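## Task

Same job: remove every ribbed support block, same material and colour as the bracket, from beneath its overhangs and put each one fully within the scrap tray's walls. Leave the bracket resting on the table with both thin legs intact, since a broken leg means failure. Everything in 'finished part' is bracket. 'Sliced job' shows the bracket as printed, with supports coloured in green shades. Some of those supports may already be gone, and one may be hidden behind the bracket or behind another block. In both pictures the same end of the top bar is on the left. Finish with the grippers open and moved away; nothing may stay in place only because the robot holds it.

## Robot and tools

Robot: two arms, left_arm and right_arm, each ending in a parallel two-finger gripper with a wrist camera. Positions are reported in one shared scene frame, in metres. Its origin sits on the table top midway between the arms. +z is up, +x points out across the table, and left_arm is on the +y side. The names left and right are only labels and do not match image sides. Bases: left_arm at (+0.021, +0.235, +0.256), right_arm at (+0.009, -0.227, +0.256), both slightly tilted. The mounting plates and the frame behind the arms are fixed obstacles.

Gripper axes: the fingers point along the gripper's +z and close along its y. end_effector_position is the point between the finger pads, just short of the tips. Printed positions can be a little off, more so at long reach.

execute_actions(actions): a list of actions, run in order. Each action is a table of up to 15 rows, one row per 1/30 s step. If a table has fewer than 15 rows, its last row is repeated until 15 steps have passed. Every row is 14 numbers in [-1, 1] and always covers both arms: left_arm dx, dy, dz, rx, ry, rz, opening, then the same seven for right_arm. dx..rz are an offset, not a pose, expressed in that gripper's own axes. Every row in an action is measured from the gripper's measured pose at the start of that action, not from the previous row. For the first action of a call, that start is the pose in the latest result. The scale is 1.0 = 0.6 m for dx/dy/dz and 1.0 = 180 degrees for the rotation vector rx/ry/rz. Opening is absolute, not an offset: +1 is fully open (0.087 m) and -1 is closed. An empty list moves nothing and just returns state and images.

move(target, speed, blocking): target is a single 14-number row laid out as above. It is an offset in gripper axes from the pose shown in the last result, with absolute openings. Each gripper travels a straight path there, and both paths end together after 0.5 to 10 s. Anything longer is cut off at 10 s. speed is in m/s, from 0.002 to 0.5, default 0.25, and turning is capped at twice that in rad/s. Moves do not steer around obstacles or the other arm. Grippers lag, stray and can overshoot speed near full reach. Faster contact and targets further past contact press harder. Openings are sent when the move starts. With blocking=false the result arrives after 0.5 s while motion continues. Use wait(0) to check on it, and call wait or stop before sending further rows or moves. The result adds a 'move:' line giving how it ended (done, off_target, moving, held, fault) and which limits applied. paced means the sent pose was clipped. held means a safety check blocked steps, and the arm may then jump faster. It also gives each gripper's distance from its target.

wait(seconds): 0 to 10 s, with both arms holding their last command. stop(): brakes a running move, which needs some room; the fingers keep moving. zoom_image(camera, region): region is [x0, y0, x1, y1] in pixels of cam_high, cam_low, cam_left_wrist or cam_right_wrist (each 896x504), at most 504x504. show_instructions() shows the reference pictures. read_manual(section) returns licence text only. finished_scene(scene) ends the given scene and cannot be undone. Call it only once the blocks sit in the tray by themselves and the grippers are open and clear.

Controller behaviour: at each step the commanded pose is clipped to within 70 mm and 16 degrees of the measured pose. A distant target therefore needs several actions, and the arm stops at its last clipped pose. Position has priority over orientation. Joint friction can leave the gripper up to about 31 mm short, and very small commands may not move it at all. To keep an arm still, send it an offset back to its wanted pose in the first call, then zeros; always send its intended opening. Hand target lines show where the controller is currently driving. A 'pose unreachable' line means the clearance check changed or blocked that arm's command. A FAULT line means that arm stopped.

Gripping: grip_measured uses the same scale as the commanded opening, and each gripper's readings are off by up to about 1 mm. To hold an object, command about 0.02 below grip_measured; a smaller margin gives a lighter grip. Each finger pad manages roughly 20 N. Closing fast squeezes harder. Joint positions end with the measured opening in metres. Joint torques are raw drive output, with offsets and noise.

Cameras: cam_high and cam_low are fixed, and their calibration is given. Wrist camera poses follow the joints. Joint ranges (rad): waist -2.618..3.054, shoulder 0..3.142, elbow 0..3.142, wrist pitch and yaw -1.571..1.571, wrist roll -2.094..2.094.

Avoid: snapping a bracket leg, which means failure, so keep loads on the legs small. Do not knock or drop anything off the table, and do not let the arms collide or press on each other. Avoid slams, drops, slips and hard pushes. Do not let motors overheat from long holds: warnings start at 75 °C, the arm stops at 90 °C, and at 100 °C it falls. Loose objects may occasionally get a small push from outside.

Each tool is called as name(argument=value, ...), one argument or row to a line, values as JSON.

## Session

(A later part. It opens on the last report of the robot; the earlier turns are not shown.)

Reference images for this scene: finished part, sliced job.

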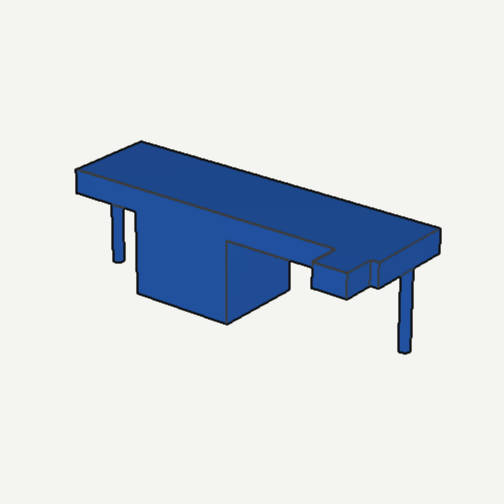

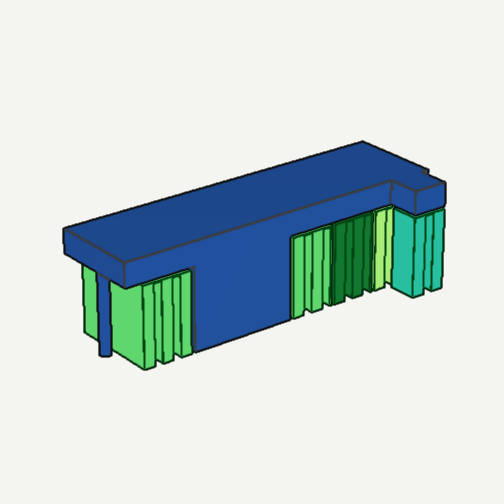

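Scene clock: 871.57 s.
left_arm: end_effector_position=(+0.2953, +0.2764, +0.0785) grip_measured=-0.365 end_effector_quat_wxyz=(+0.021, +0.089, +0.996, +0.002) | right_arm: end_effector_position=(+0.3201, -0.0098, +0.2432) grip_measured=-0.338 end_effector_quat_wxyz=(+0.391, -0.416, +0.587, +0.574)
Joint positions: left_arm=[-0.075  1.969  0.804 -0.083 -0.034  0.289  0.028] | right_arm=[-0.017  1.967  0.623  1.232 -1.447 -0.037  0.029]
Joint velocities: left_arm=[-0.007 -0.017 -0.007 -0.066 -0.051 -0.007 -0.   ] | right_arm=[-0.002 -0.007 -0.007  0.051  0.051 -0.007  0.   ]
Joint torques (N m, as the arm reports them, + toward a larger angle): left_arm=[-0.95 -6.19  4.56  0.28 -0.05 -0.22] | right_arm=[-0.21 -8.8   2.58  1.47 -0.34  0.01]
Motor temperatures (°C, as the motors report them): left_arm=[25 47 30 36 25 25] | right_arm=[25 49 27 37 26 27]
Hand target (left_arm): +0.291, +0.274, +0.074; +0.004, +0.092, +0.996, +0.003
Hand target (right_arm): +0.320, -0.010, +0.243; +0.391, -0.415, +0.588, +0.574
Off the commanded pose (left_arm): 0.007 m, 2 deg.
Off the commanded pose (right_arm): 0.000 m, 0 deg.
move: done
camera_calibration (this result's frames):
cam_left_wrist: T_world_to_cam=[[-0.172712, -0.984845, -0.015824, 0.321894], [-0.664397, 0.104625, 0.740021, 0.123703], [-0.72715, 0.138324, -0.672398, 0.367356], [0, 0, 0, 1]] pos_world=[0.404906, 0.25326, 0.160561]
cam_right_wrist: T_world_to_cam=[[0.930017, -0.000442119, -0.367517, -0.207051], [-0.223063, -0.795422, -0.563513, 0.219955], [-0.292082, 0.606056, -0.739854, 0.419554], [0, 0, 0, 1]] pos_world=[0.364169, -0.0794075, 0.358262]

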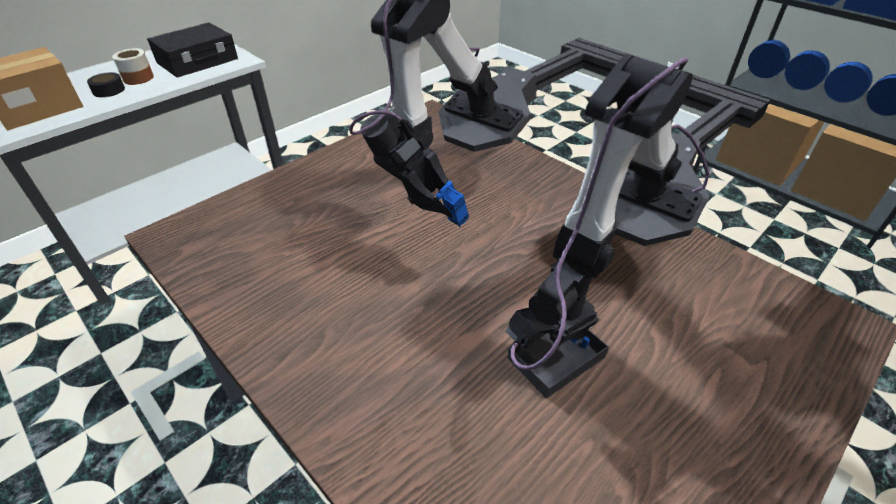

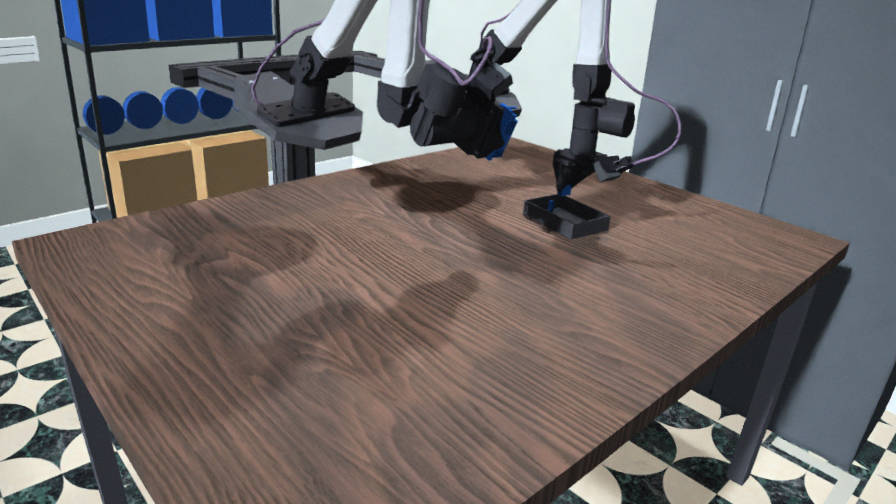

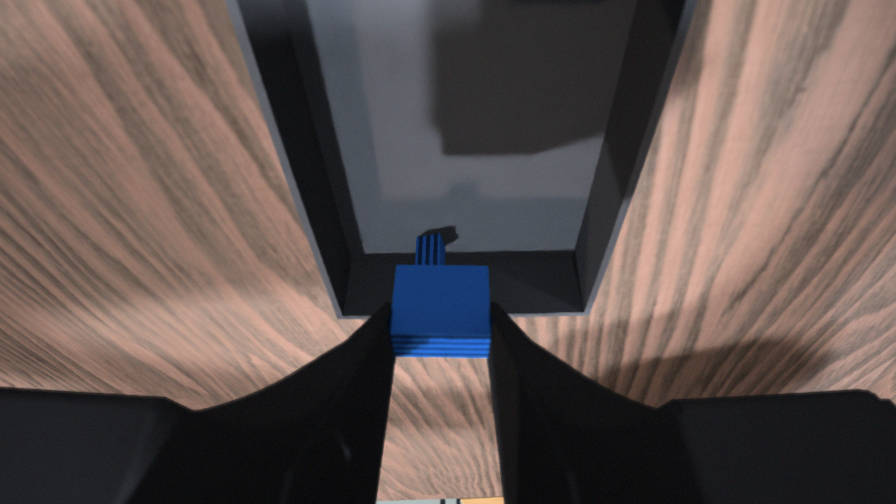

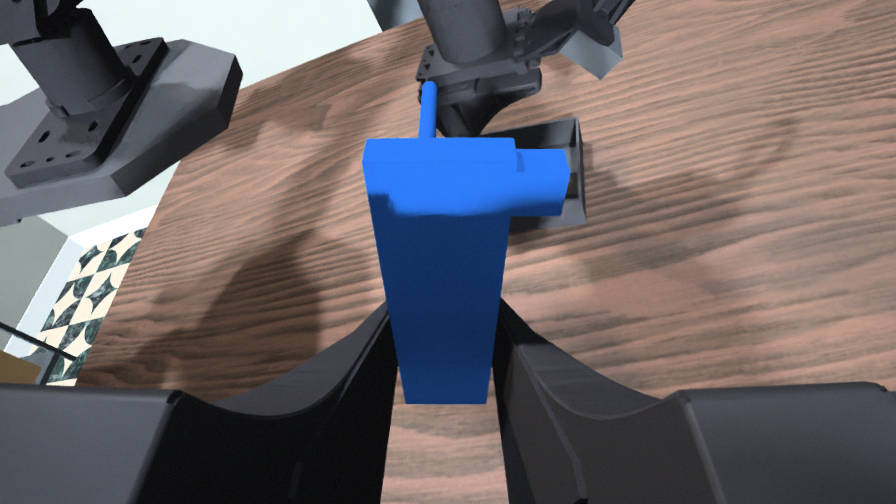

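move(
  target=[0.0153,-0.0052,0.0887,0,0.02,0,-0.45, 0,0,0,0,0,0,-0.44],
  speed=0.08,
)

Scene clock: 881.70 s.
left_arm: end_effector_position=(+0.2798, +0.2746, +0.0308) grip_measured=-0.365 end_effector_quat_wxyz=(-0.017, +0.090, +0.996, +0.000) | right_arm: end_effector_position=(+0.3201, -0.0098, +0.2432) grip_measured=-0.338 end_effector_quat_wxyz=(+0.391, -0.416, +0.587, +0.574)
Joint positions: left_arm=[-0.075  2.182  0.866 -0.006 -0.045  0.287  0.028] | right_arm=[-0.017  1.967  0.623  1.232 -1.447 -0.037  0.029]
Joint velocities: left_arm=[ 0.007 -0.007 -0.007 -0.022  0.022 -0.066  0.   ] | right_arm=[ 0.007 -0.007  0.012  0.037 -0.007 -0.066 -0.   ]
Joint torques (N m, as the arm reports them, + toward a larger angle): left_arm=[-0.46 -6.69  3.63  0.47 -0.02 -0.22] | right_arm=[-0.21 -8.78  2.61  1.47 -0.34 -0.01]
Motor temperatures (°C, as the motors report them): left_arm=[25 46 30 35 25 25] | right_arm=[25 49 27 37 26 27]
Hand target (left_arm): +0.287, +0.275, +0.025; -0.011, +0.089, +0.996, +0.005
Hand target (right_arm): +0.320, -0.010, +0.243; +0.391, -0.416, +0.587, +0.574
Off the commanded pose (left_arm): 0.010 m, 1 deg.
Off the commanded pose (right_arm): 0.000 m, 0 deg.
move: done
camera_calibration (this result's frames):
cam_left_wrist: T_world_to_cam=[[-0.173982, -0.984737, -0.00483611, 0.316707], [-0.606713, 0.103323, 0.788177, 0.131625], [-0.775648, 0.140063, -0.615429, 0.335668], [0, 0, 0, 1]] pos_world=[0.39532, 0.251258, 0.104368]
cam_right_wrist: T_world_to_cam=[[0.930017, -0.000442119, -0.367517, -0.207051], [-0.223063, -0.795422, -0.563513, 0.219955], [-0.292082, 0.606056, -0.739854, 0.419554], [0, 0, 0, 1]] pos_world=[0.364169, -0.0794075, 0.358262]

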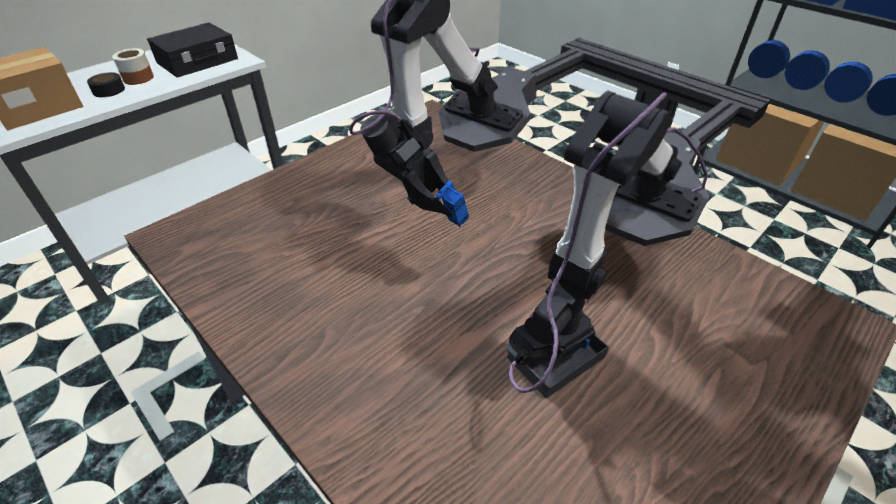

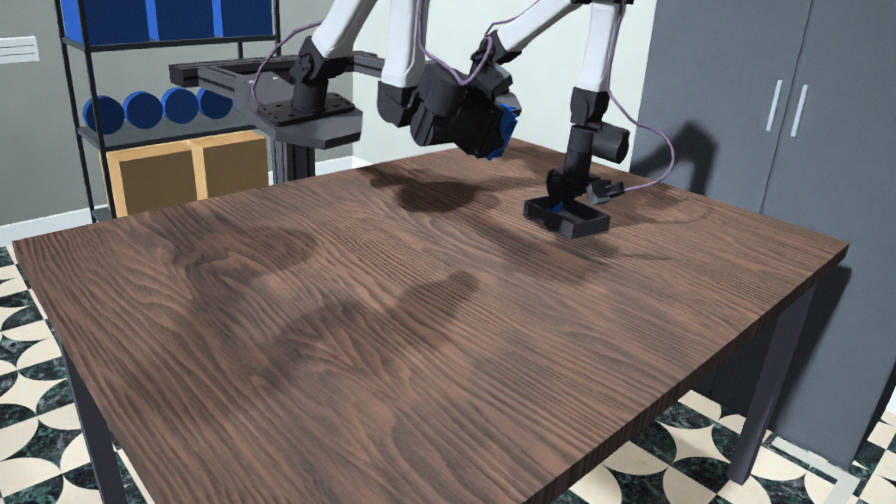

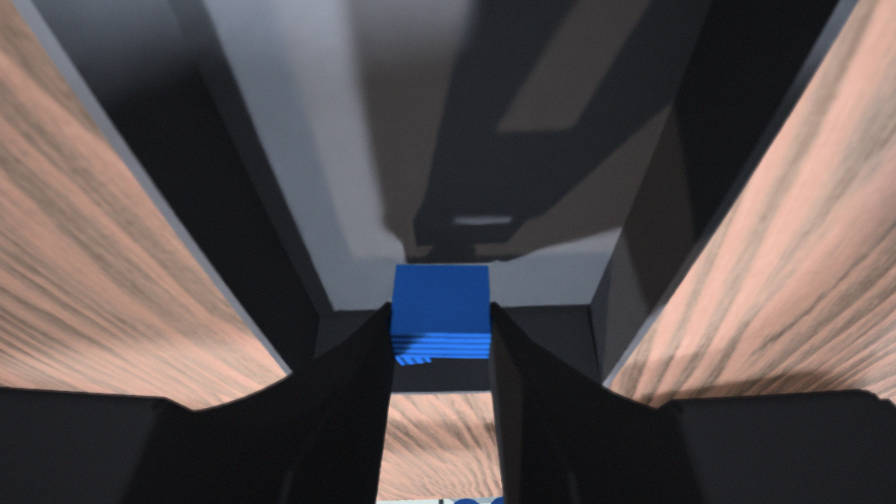

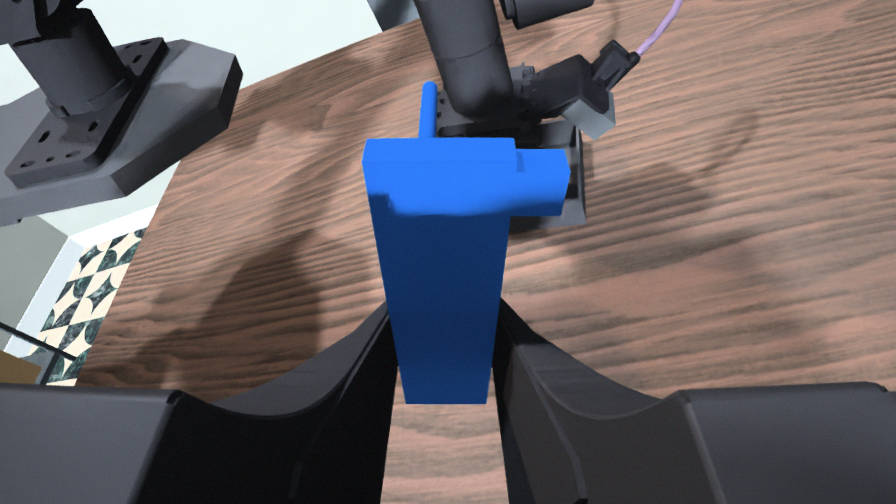

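execute_actions(
  actions=[
    [[-0.012,0.002,0.010,0,0,0,-0.45,0,0,0,0,0,0,-0.44],[-0.012,0.002,0.0105,0,0,0,-0.45,0,0,0,0,0,0,-0.44],[-0.012,0.002,0.011,0,0,0,-0.45,0,0,0,0,0,0,-0.44],[-0.012,0.002,0.0115,0,0,0,-0.45,0,0,0,0,0,0,-0.44],[-0.012,0.002,0.012,0,0,0,-0.45,0,0,0,0,0,0,-0.44],[-0.012,0.002,0.0125,0,0,0,-0.45,0,0,0,0,0,0,-0.44],[-0.012,0.002,0.013,0,0,0,-0.45,0,0,0,0,0,0,-0.44],[-0.012,0.002,0.0135,0,0,0,-0.45,0,0,0,0,0,0,-0.44],[-0.012,0.002,0.0135,0,0,0,-0.45,0,0,0,0,0,0,-0.44],[-0.012,0.002,0.0135,0,0,0,-0.45,0,0,0,0,0,0,-0.44],[-0.012,0.002,0.0135,0,0,0,-0.42,0,0,0,0,0,0,-0.44],[-0.012,0.002,0.0135,0,0,0,-0.39,0,0,0,0,0,0,-0.44],[-0.012,0.002,0.0135,0,0,0,-0.37,0,0,0,0,0,0,-0.44],[-0.012,0.002,0.0135,0,0,0,-0.36,0,0,0,0,0,0,-0.44],[-0.012,0.002,0.0135,0,0,0,-0.35,0,0,0,0,0,0,-0.44]],
    [[0,0,0,0,0,0,-0.34,0,0,0,0,0,0,-0.44],[0,0,0,0,0,0,-0.33,0,0,0,0,0,0,-0.44],[0,0,0,0,0,0,-0.31,0,0,0,0,0,0,-0.44],[0,0,0,0,0,0,-0.29,0,0,0,0,0,0,-0.44],[0,0,0,0,0,0,-0.26,0,0,0,0,0,0,-0.44],[0,0,0,0,0,0,-0.23,0,0,0,0,0,0,-0.44],[0,0,0,0,0,0,-0.20,0,0,0,0,0,0,-0.44],[0,0,0,0,0,0,-0.16,0,0,0,0,0,0,-0.44],[0,0,0,0,0,0,-0.12,0,0,0,0,0,0,-0.44],[0,0,0,0,0,0,-0.08,0,0,0,0,0,0,-0.44],[0,0,0,0,0,0,-0.04,0,0,0,0,0,0,-0.44],[0,0,0,0,0,0,0.0,0,0,0,0,0,0,-0.44],[0,0,0,0,0,0,0.03,0,0,0,0,0,0,-0.44],[0,0,0,0,0,0,0.05,0,0,0,0,0,0,-0.44],[0,0,0,0,0,0,0.05,0,0,0,0,0,0,-0.44]],
  ],
)

Scene clock: 893.73 s.
left_arm: end_effector_position=(+0.2873, +0.2754, +0.0287) grip_measured=+0.047 end_effector_quat_wxyz=(-0.011, +0.089, +0.996, +0.001) | right_arm: end_effector_position=(+0.3201, -0.0098, +0.2432) grip_measured=-0.338 end_effector_quat_wxyz=(+0.391, -0.416, +0.587, +0.574)
Joint positions: left_arm=[-0.075  2.193  0.887 -0.005 -0.045  0.287  0.046] | right_arm=[-0.017  1.967  0.623  1.232 -1.447 -0.037  0.029]
Joint velocities: left_arm=[-0.002 -0.002 -0.007 -0.051  0.007 -0.037  0.005] | right_arm=[-0.007 -0.002  0.002 -0.007 -0.022 -0.007 -0.001]
Joint torques (N m, as the arm reports them, + toward a larger angle): left_arm=[ 0.09 -8.66  1.66  0.37  0.08 -0.15] | right_arm=[-0.22 -8.71  2.62  1.46 -0.35  0.  ]
Motor temperatures (°C, as the motors report them): left_arm=[25 46 30 34 25 25] | right_arm=[25 49 27 37 26 27]
Hand target (left_arm): +0.287, +0.275, +0.029; -0.011, +0.089, +0.996, +0.001
Hand target (right_arm): +0.320, -0.010, +0.243; +0.391, -0.416, +0.587, +0.574
Off the commanded pose (left_arm): 0.000 m, 0 deg.
Off the commanded pose (right_arm): 0.000 m, 0 deg.
camera_calibration (this result's frames):
cam_left_wrist: T_world_to_cam=[[-0.173439, -0.984806, -0.00872012, 0.318768], [-0.616539, 0.101669, 0.780733, 0.141238], [-0.767984, 0.140786, -0.624804, 0.33794], [0, 0, 0, 1]] pos_world=[0.401898, 0.251988, 0.103657]
cam_right_wrist: T_world_to_cam=[[0.930017, -0.000442119, -0.367517, -0.207051], [-0.223063, -0.795422, -0.563513, 0.219955], [-0.292082, 0.606056, -0.739854, 0.419554], [0, 0, 0, 1]] pos_world=[0.364169, -0.0794075, 0.358262]

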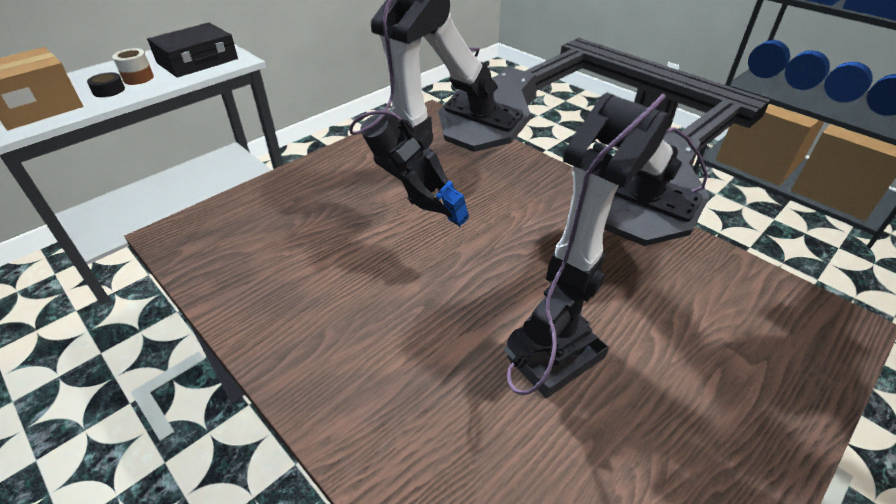

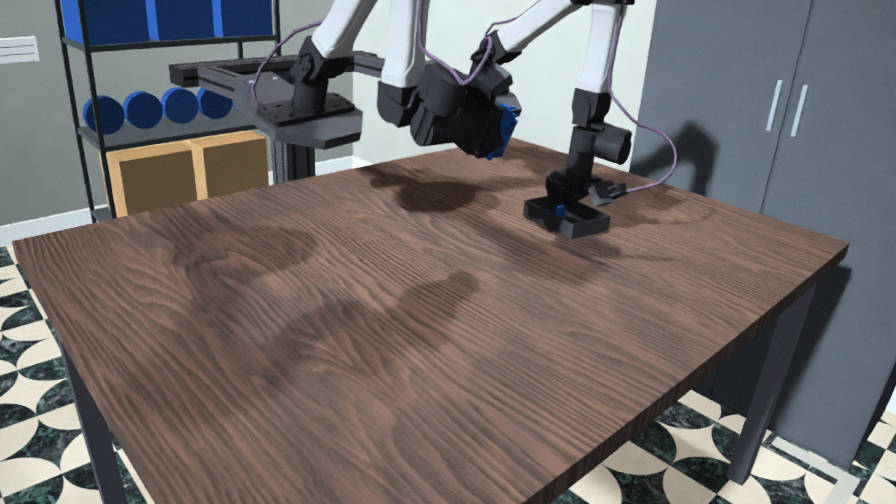

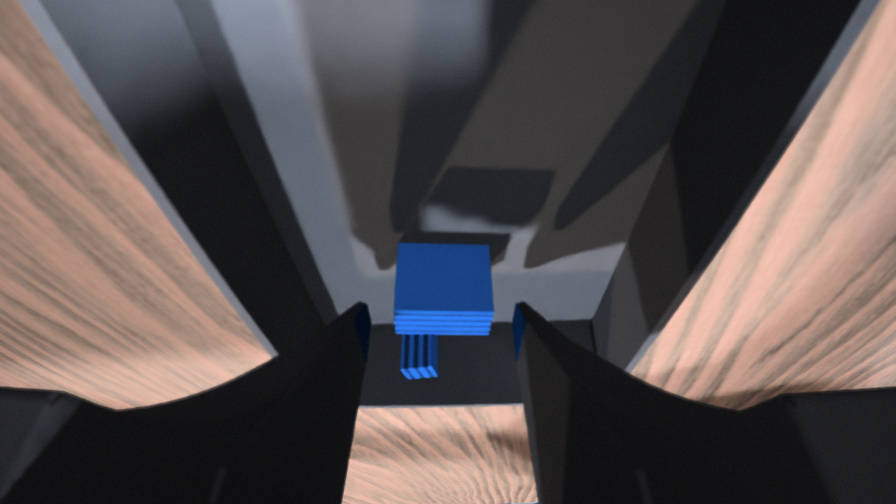

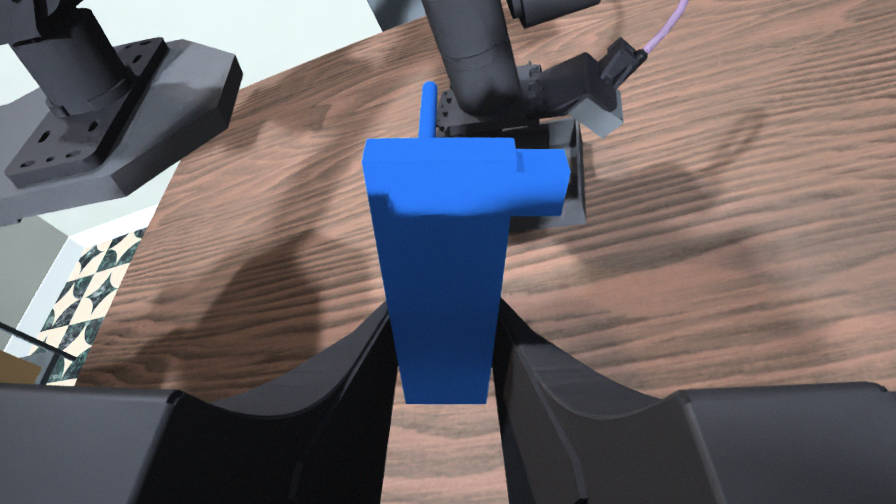

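move(
  target=[0,0,-0.085,0,0,0,0.05, 0,0,0,0,0,0,-0.44],
  speed=0.15,
)

Scene clock: 923.03 s.
left_arm: end_effector_position=(+0.3030, +0.2790, +0.0778) grip_measured=+0.050 end_effector_quat_wxyz=(+0.006, +0.089, +0.996, +0.005) | right_arm: end_effector_position=(+0.3201, -0.0098, +0.2432) grip_measured=-0.338 end_effector_quat_wxyz=(+0.391, -0.416, +0.587, +0.574)
Joint positions: left_arm=[-0.075  1.999  0.871 -0.147 -0.045  0.287  0.046] | right_arm=[-0.017  1.967  0.623  1.232 -1.447 -0.037  0.029]
Joint velocities: left_arm=[-0.002  0.002 -0.017 -0.051 -0.022 -0.007 -0.001] | right_arm=[-0.002 -0.002 -0.002  0.007 -0.037 -0.007 -0.   ]
Joint torques (N m, as the arm reports them, + toward a larger angle): left_arm=[-0.52 -9.16  0.83  0.25  0.08 -0.2 ] | right_arm=[-0.23 -8.75  2.64  1.48 -0.34  0.  ]
Motor temperatures (°C, as the motors report them): left_arm=[25 48 30 33 25 25] | right_arm=[25 49 27 37 25 27]
Hand target (left_arm): +0.289, +0.276, +0.080; -0.011, +0.089, +0.996, +0.001
Hand target (right_arm): +0.320, -0.010, +0.243; +0.391, -0.416, +0.587, +0.574
Off the commanded pose (left_arm): 0.015 m, 2 deg.
Off the commanded pose (right_arm): 0.000 m, 0 deg.
move: off_target (left_arm)
camera_calibration (this result's frames):
cam_left_wrist: T_world_to_cam=[[-0.171636, -0.984985, -0.0185939, 0.32572], [-0.643805, 0.0978585, 0.758906, 0.123215], [-0.745691, 0.142226, -0.650935, 0.375057], [0, 0, 0, 1]] pos_world=[0.414909, 0.255428, 0.156686]
cam_right_wrist: T_world_to_cam=[[0.930017, -0.000442119, -0.367517, -0.207051], [-0.223063, -0.795422, -0.563513, 0.219955], [-0.292082, 0.606056, -0.739854, 0.419554], [0, 0, 0, 1]] pos_world=[0.364169, -0.0794075, 0.358262]

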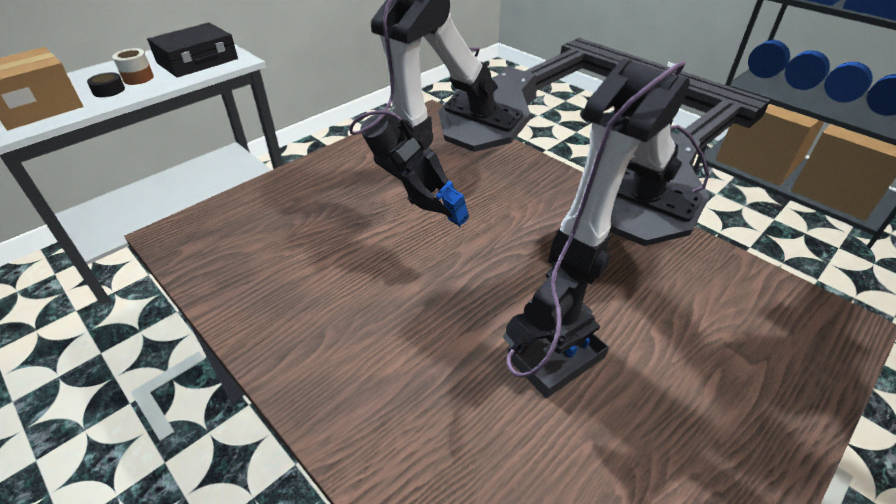

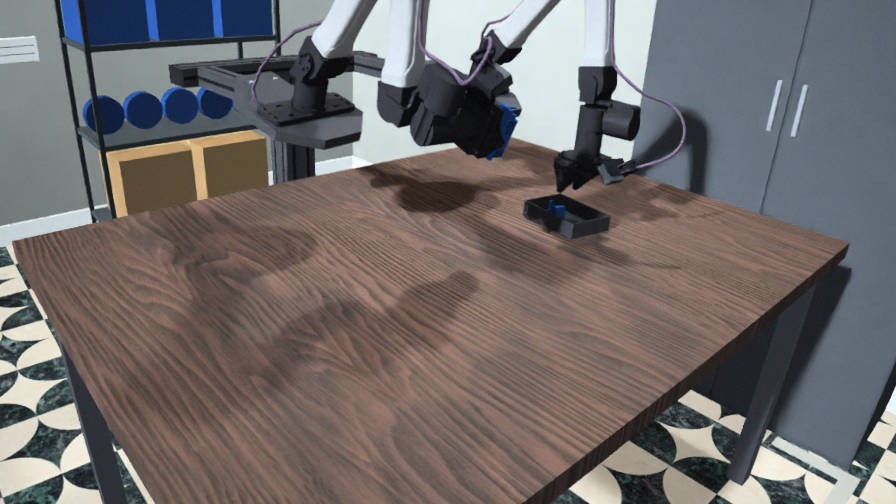

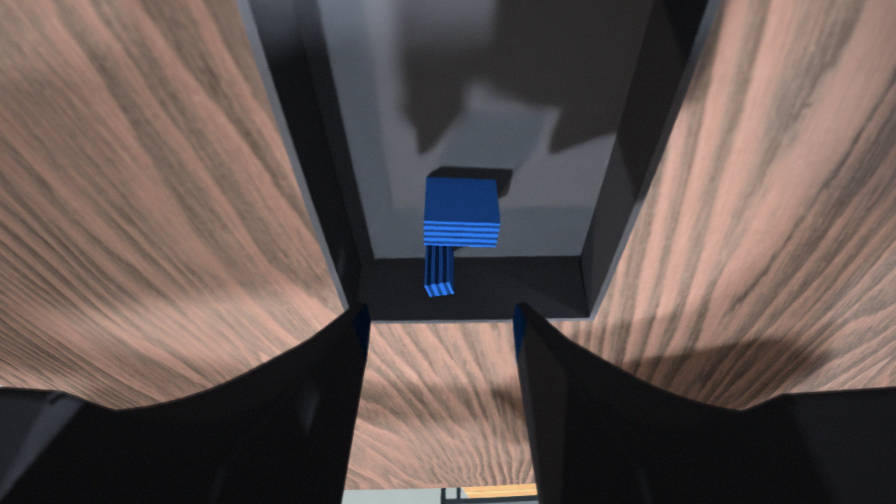

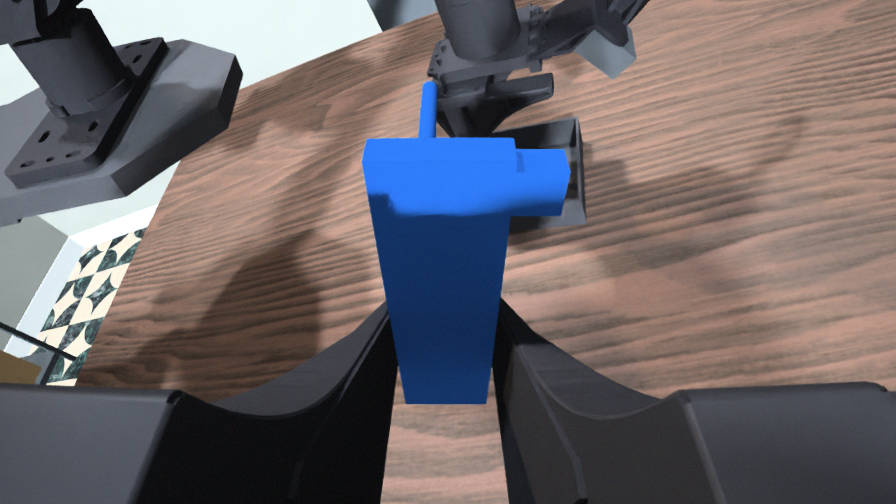

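move(
  target=[-0.3012,-0.1448,-0.2312,0.183,-0.392,0.0769,0.05, 0,0,0,0,0,0,-0.44],
  speed=0.35,
)

Scene clock: 933.00 s.
left_arm: end_effector_position=(+0.4713, +0.1653, +0.2307) grip_measured=+0.050 end_effector_quat_wxyz=(+0.559, +0.187, +0.749, -0.302) | right_arm: end_effector_position=(+0.3201, -0.0098, +0.2432) grip_measured=-0.338 end_effector_quat_wxyz=(+0.391, -0.416, +0.587, +0.574)
Joint positions: left_arm=[-0.043  1.922  0.641  1.234  0.848  0.018  0.046] | right_arm=[-0.017  1.967  0.623  1.232 -1.447 -0.037  0.029]
Joint velocities: left_arm=[ 0.002  0.007 -0.007  0.007 -0.11   0.066  0.   ] | right_arm=[ 0.002  0.002 -0.012 -0.051 -0.007 -0.022  0.001]
Joint torques (N m, as the arm reports them, + toward a larger angle): left_arm=[-0.64 -6.11  2.39  1.83  0.3  -0.21] | right_arm=[-0.25 -8.69  2.54  1.48 -0.34  0.  ]
Motor temperatures (°C, as the motors report them): left_arm=[25 48 29 33 25 25] | right_arm=[25 49 27 37 25 27]
Hand target (left_arm): +0.463, +0.160, +0.219; +0.544, +0.182, +0.756, -0.315
Hand target (right_arm): +0.320, -0.010, +0.243; +0.391, -0.416, +0.587, +0.574
Off the commanded pose (left_arm): 0.016 m, 2 deg.
Off the commanded pose (right_arm): 0.000 m, 0 deg.
move: off_target (left_arm)
camera_calibration (this result's frames):
cam_left_wrist: T_world_to_cam=[[-0.610405, -0.752519, 0.247226, 0.352451], [-0.757308, 0.462971, -0.46059, 0.401131], [0.232144, -0.468372, -0.852488, 0.302749], [0, 0, 0, 1]] pos_world=[0.448636, 0.221314, 0.355712]
cam_right_wrist: T_world_to_cam=[[0.930017, -0.000442119, -0.367517, -0.207051], [-0.223063, -0.795422, -0.563513, 0.219955], [-0.292082, 0.606056, -0.739854, 0.419554], [0, 0, 0, 1]] pos_world=[0.364169, -0.0794075, 0.358262]

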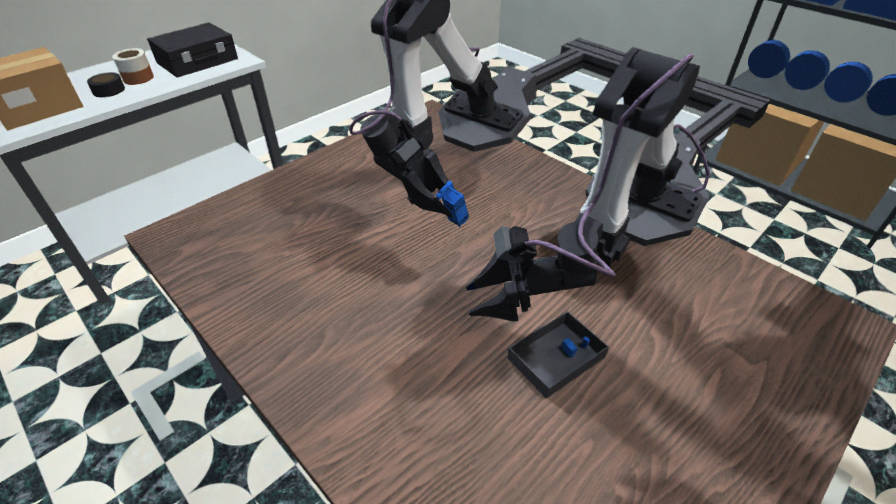

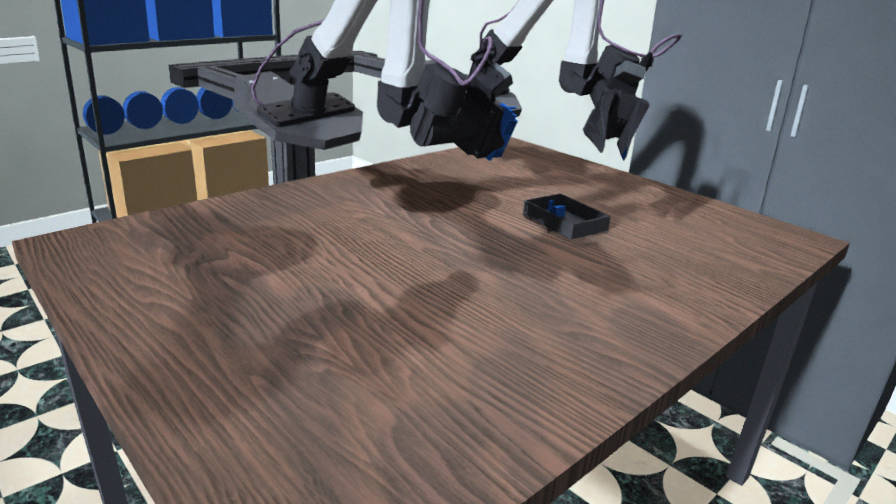

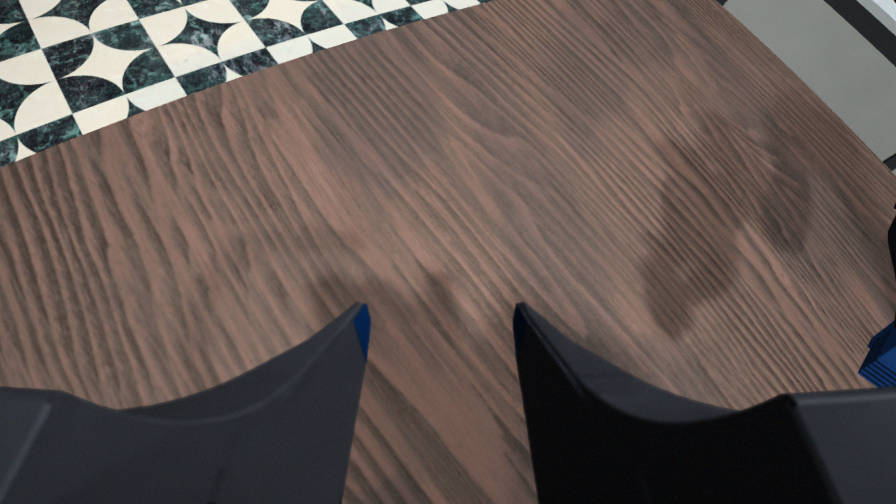

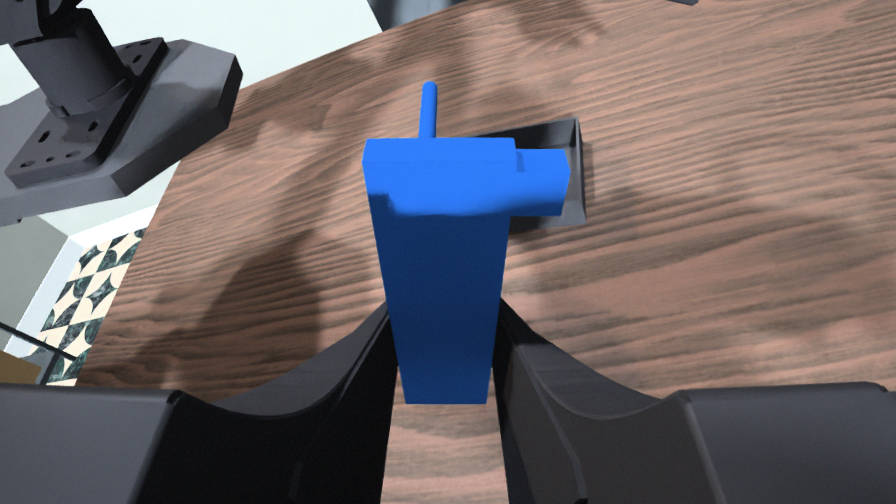

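move(
  target=[0.0069,-0.3238,-0.0163,0.2733,0.0075,-0.0126,0.05, 0,0,0,0,0,0,-0.44],
  speed=0.25,
)

Scene clock: 950.33 s.
left_arm: end_effector_position=(+0.3491, +0.0281, +0.2782) grip_measured=+0.050 end_effector_quat_wxyz=(+0.433, +0.397, +0.562, -0.583) | right_arm: end_effector_position=(+0.3201, -0.0098, +0.2432) grip_measured=-0.338 end_effector_quat_wxyz=(+0.391, -0.416, +0.587, +0.574)
Joint positions: left_arm=[-0.294  1.922  0.641  1.223  1.438  0.017  0.046] | right_arm=[-0.017  1.967  0.623  1.232 -1.447 -0.037  0.029]
Joint velocities: left_arm=[ 0.007  0.012 -0.002  0.051 -0.022  0.037  0.   ] | right_arm=[ 0.002 -0.002  0.007  0.051  0.007 -0.007 -0.001]
Joint torques (N m, as the arm reports them, + toward a larger angle): left_arm=[-1.41 -7.73  2.9   1.22  0.31 -0.21] | right_arm=[-0.19 -8.77  2.55  1.48 -0.35  0.01]
Motor temperatures (°C, as the motors report them): left_arm=[25 47 29 36 25 25] | right_arm=[25 49 27 37 25 27]
Hand target (left_arm): +0.342, +0.026, +0.276; +0.416, +0.390, +0.566, -0.596
Hand target (right_arm): +0.320, -0.010, +0.243; +0.391, -0.416, +0.587, +0.574
Off the commanded pose (left_arm): 0.007 m, 2 deg.
Off the commanded pose (right_arm): 0.000 m, 0 deg.
move: done
camera_calibration (this result's frames):
cam_left_wrist: T_world_to_cam=[[-0.948495, -0.012655, 0.316539, 0.240874], [-0.225893, 0.727558, -0.64779, 0.253167], [-0.222103, -0.685929, -0.692944, 0.427699], [0, 0, 0, 1]] pos_world=[0.380649, 0.112226, 0.384124]
cam_right_wrist: T_world_to_cam=[[0.930017, -0.000442119, -0.367517, -0.207051], [-0.223063, -0.795422, -0.563513, 0.219955], [-0.292082, 0.606056, -0.739854, 0.419554], [0, 0, 0, 1]] pos_world=[0.364169, -0.0794075, 0.358262]

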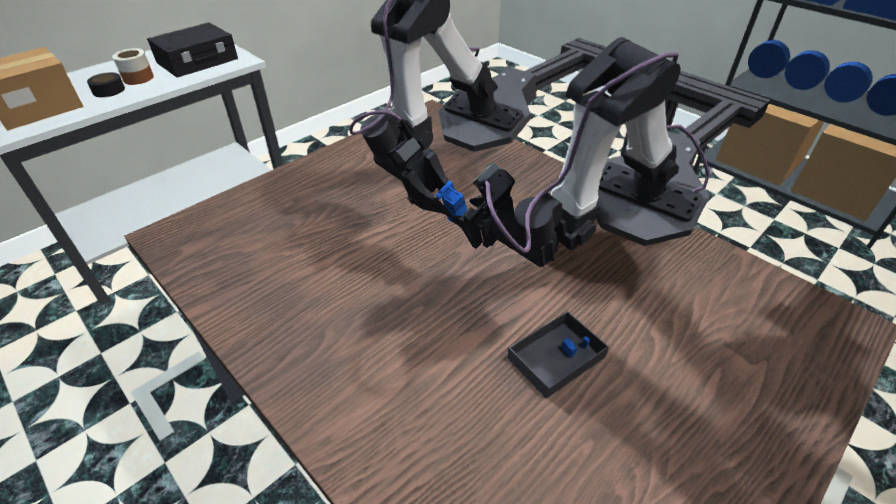

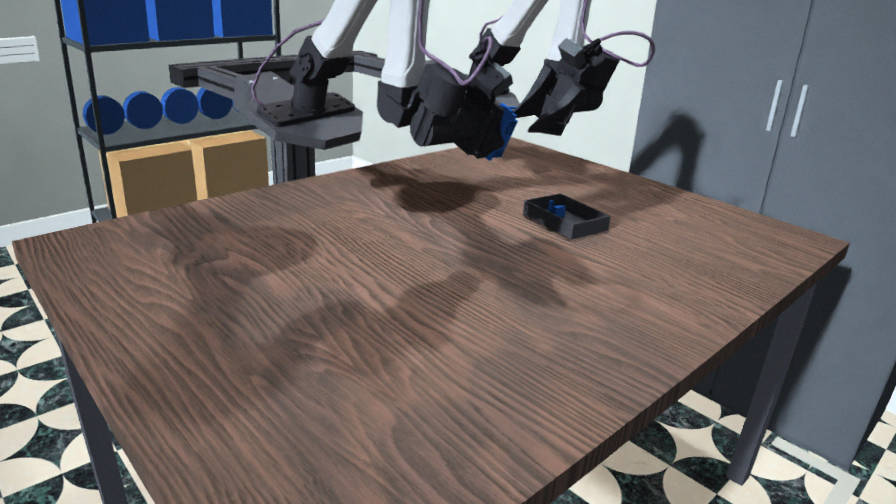

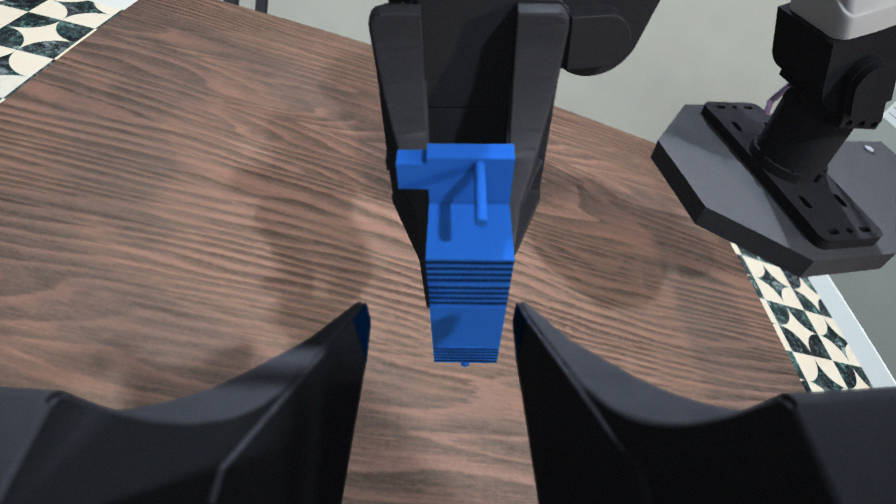

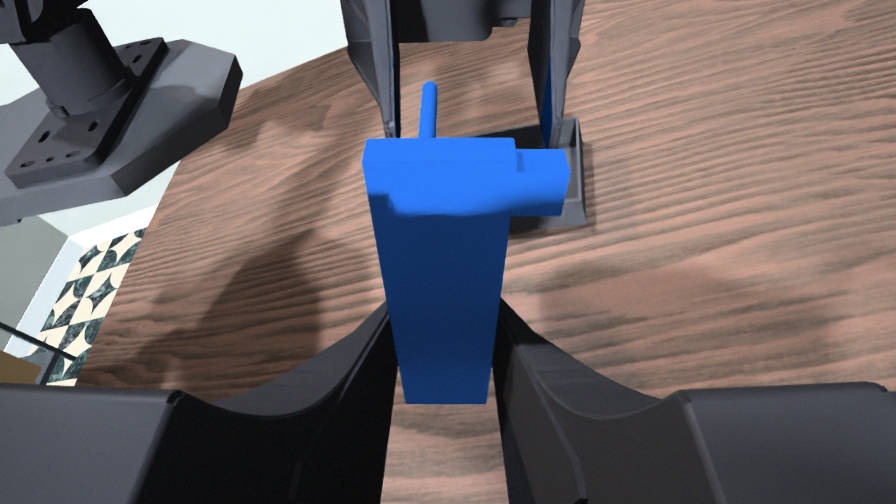

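zoom_image(
  camera="cam_left_wrist",
  region=[390, 190, 540, 375],
)

Region (390, 190, 540, 375) of cam_left_wrist's 896x504 image, scaled by 2.724, with more detail than that image has; it fills the left 409 columns of this view, and the rest is white.

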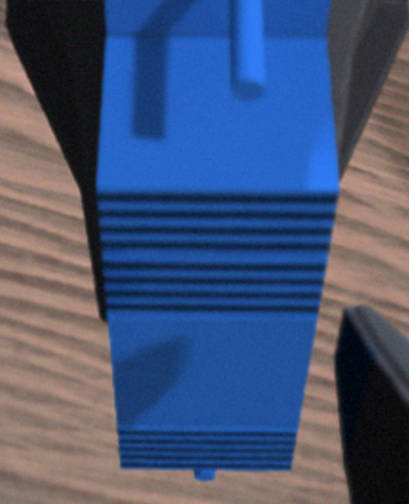

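move(
  target=[0,-0.0126,0.0525,0.0032,0.0019,0.0003,0.05, 0,0,0,0,0,0,-0.44],
  speed=0.04,
)

Scene clock: 967.20 s.
left_arm: end_effector_position=(+0.3419, -0.0012, +0.2814) grip_measured=+0.050 end_effector_quat_wxyz=(+0.428, +0.402, +0.558, -0.586) | right_arm: end_effector_position=(+0.3201, -0.0098, +0.2432) grip_measured=-0.338 end_effector_quat_wxyz=(+0.391, -0.416, +0.587, +0.574)
Joint positions: left_arm=[-0.39   1.922  0.641  1.223  1.358  0.017  0.046] | right_arm=[-0.017  1.967  0.623  1.232 -1.447 -0.037  0.029]
Joint velocities: left_arm=[-0.012  0.002  0.007  0.022 -0.081  0.022  0.   ] | right_arm=[-0.002 -0.007  0.002  0.022  0.037  0.037  0.001]
Joint torques (N m, as the arm reports them, + toward a larger angle): left_arm=[-1.76 -8.16  3.3   1.54  0.17 -0.2 ] | right_arm=[-0.28 -8.78  2.57  1.45 -0.36  0.  ]
Motor temperatures (°C, as the motors report them): left_arm=[25 47 29 35 25 25] | right_arm=[25 48 27 37 25 27]
Hand target (left_arm): +0.343, -0.004, +0.283; +0.430, +0.400, +0.559, -0.585
Hand target (right_arm): +0.320, -0.010, +0.243; +0.391, -0.416, +0.587, +0.574
Off the commanded pose (left_arm): 0.003 m, 0 deg.
Off the commanded pose (right_arm): 0.000 m, 0 deg.
move: done
camera_calibration (this result's frames):
cam_left_wrist: T_world_to_cam=[[-0.949029, 0.00245008, 0.315179, 0.233234], [-0.213301, 0.731206, -0.647951, 0.270624], [-0.232048, -0.682152, -0.693413, 0.411836], [0, 0, 0, 1]] pos_world=[0.374636, 0.0824816, 0.387413]
cam_right_wrist: T_world_to_cam=[[0.930017, -0.000442119, -0.367517, -0.207051], [-0.223063, -0.795422, -0.563513, 0.219955], [-0.292082, 0.606056, -0.739854, 0.419554], [0, 0, 0, 1]] pos_world=[0.364169, -0.0794075, 0.358262]

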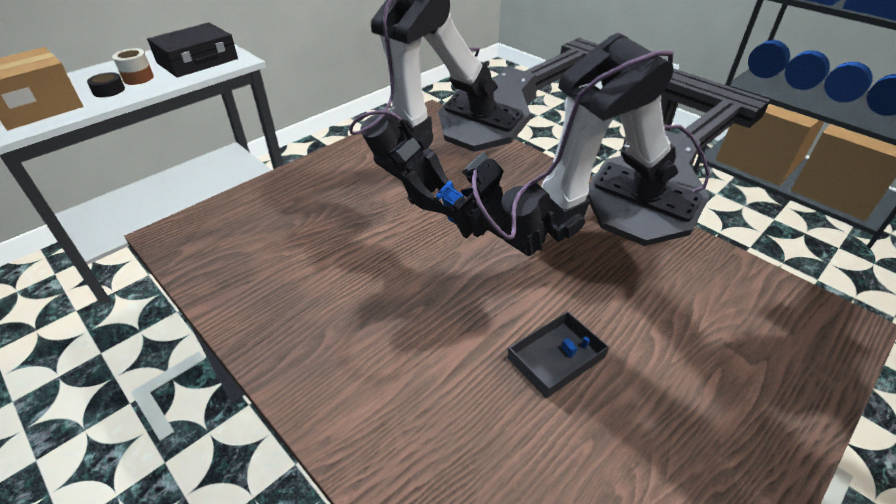

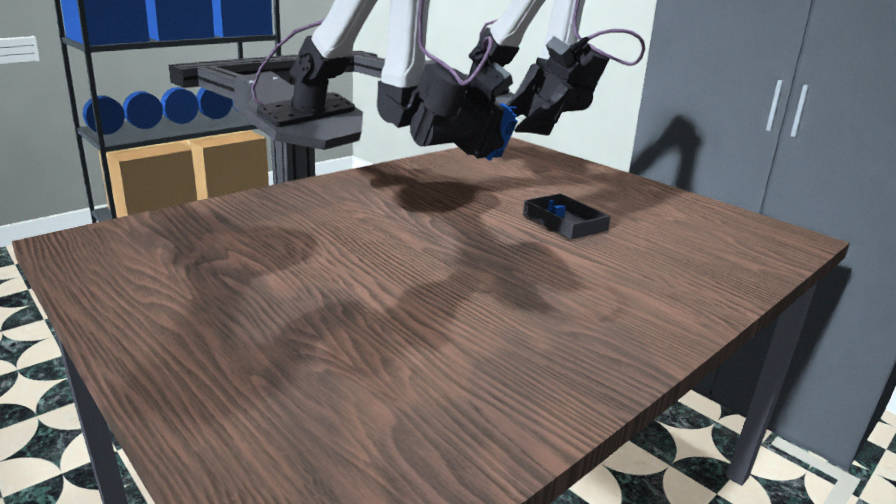

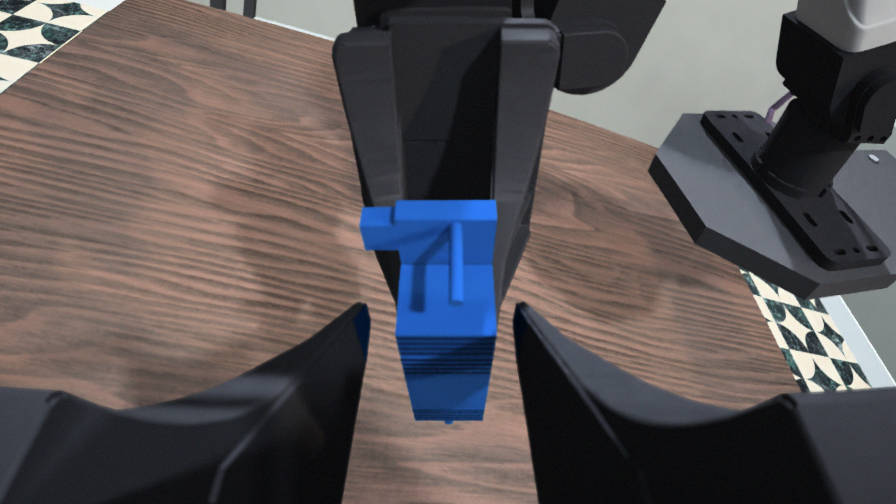

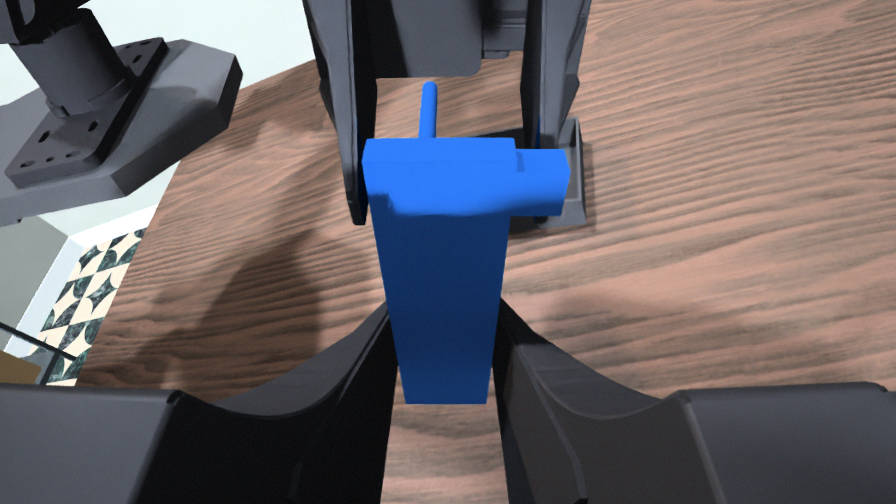

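zoom_image(
  camera="cam_left_wrist",
  region=[345, 280, 545, 430],
)

Region (345, 280, 545, 430) of cam_left_wrist's 896x504 image, scaled by 2.520, with more detail than that image has; it fills the top 378 rows of this view, and the rest is white.

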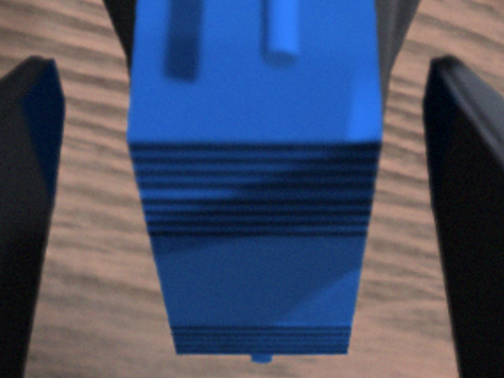

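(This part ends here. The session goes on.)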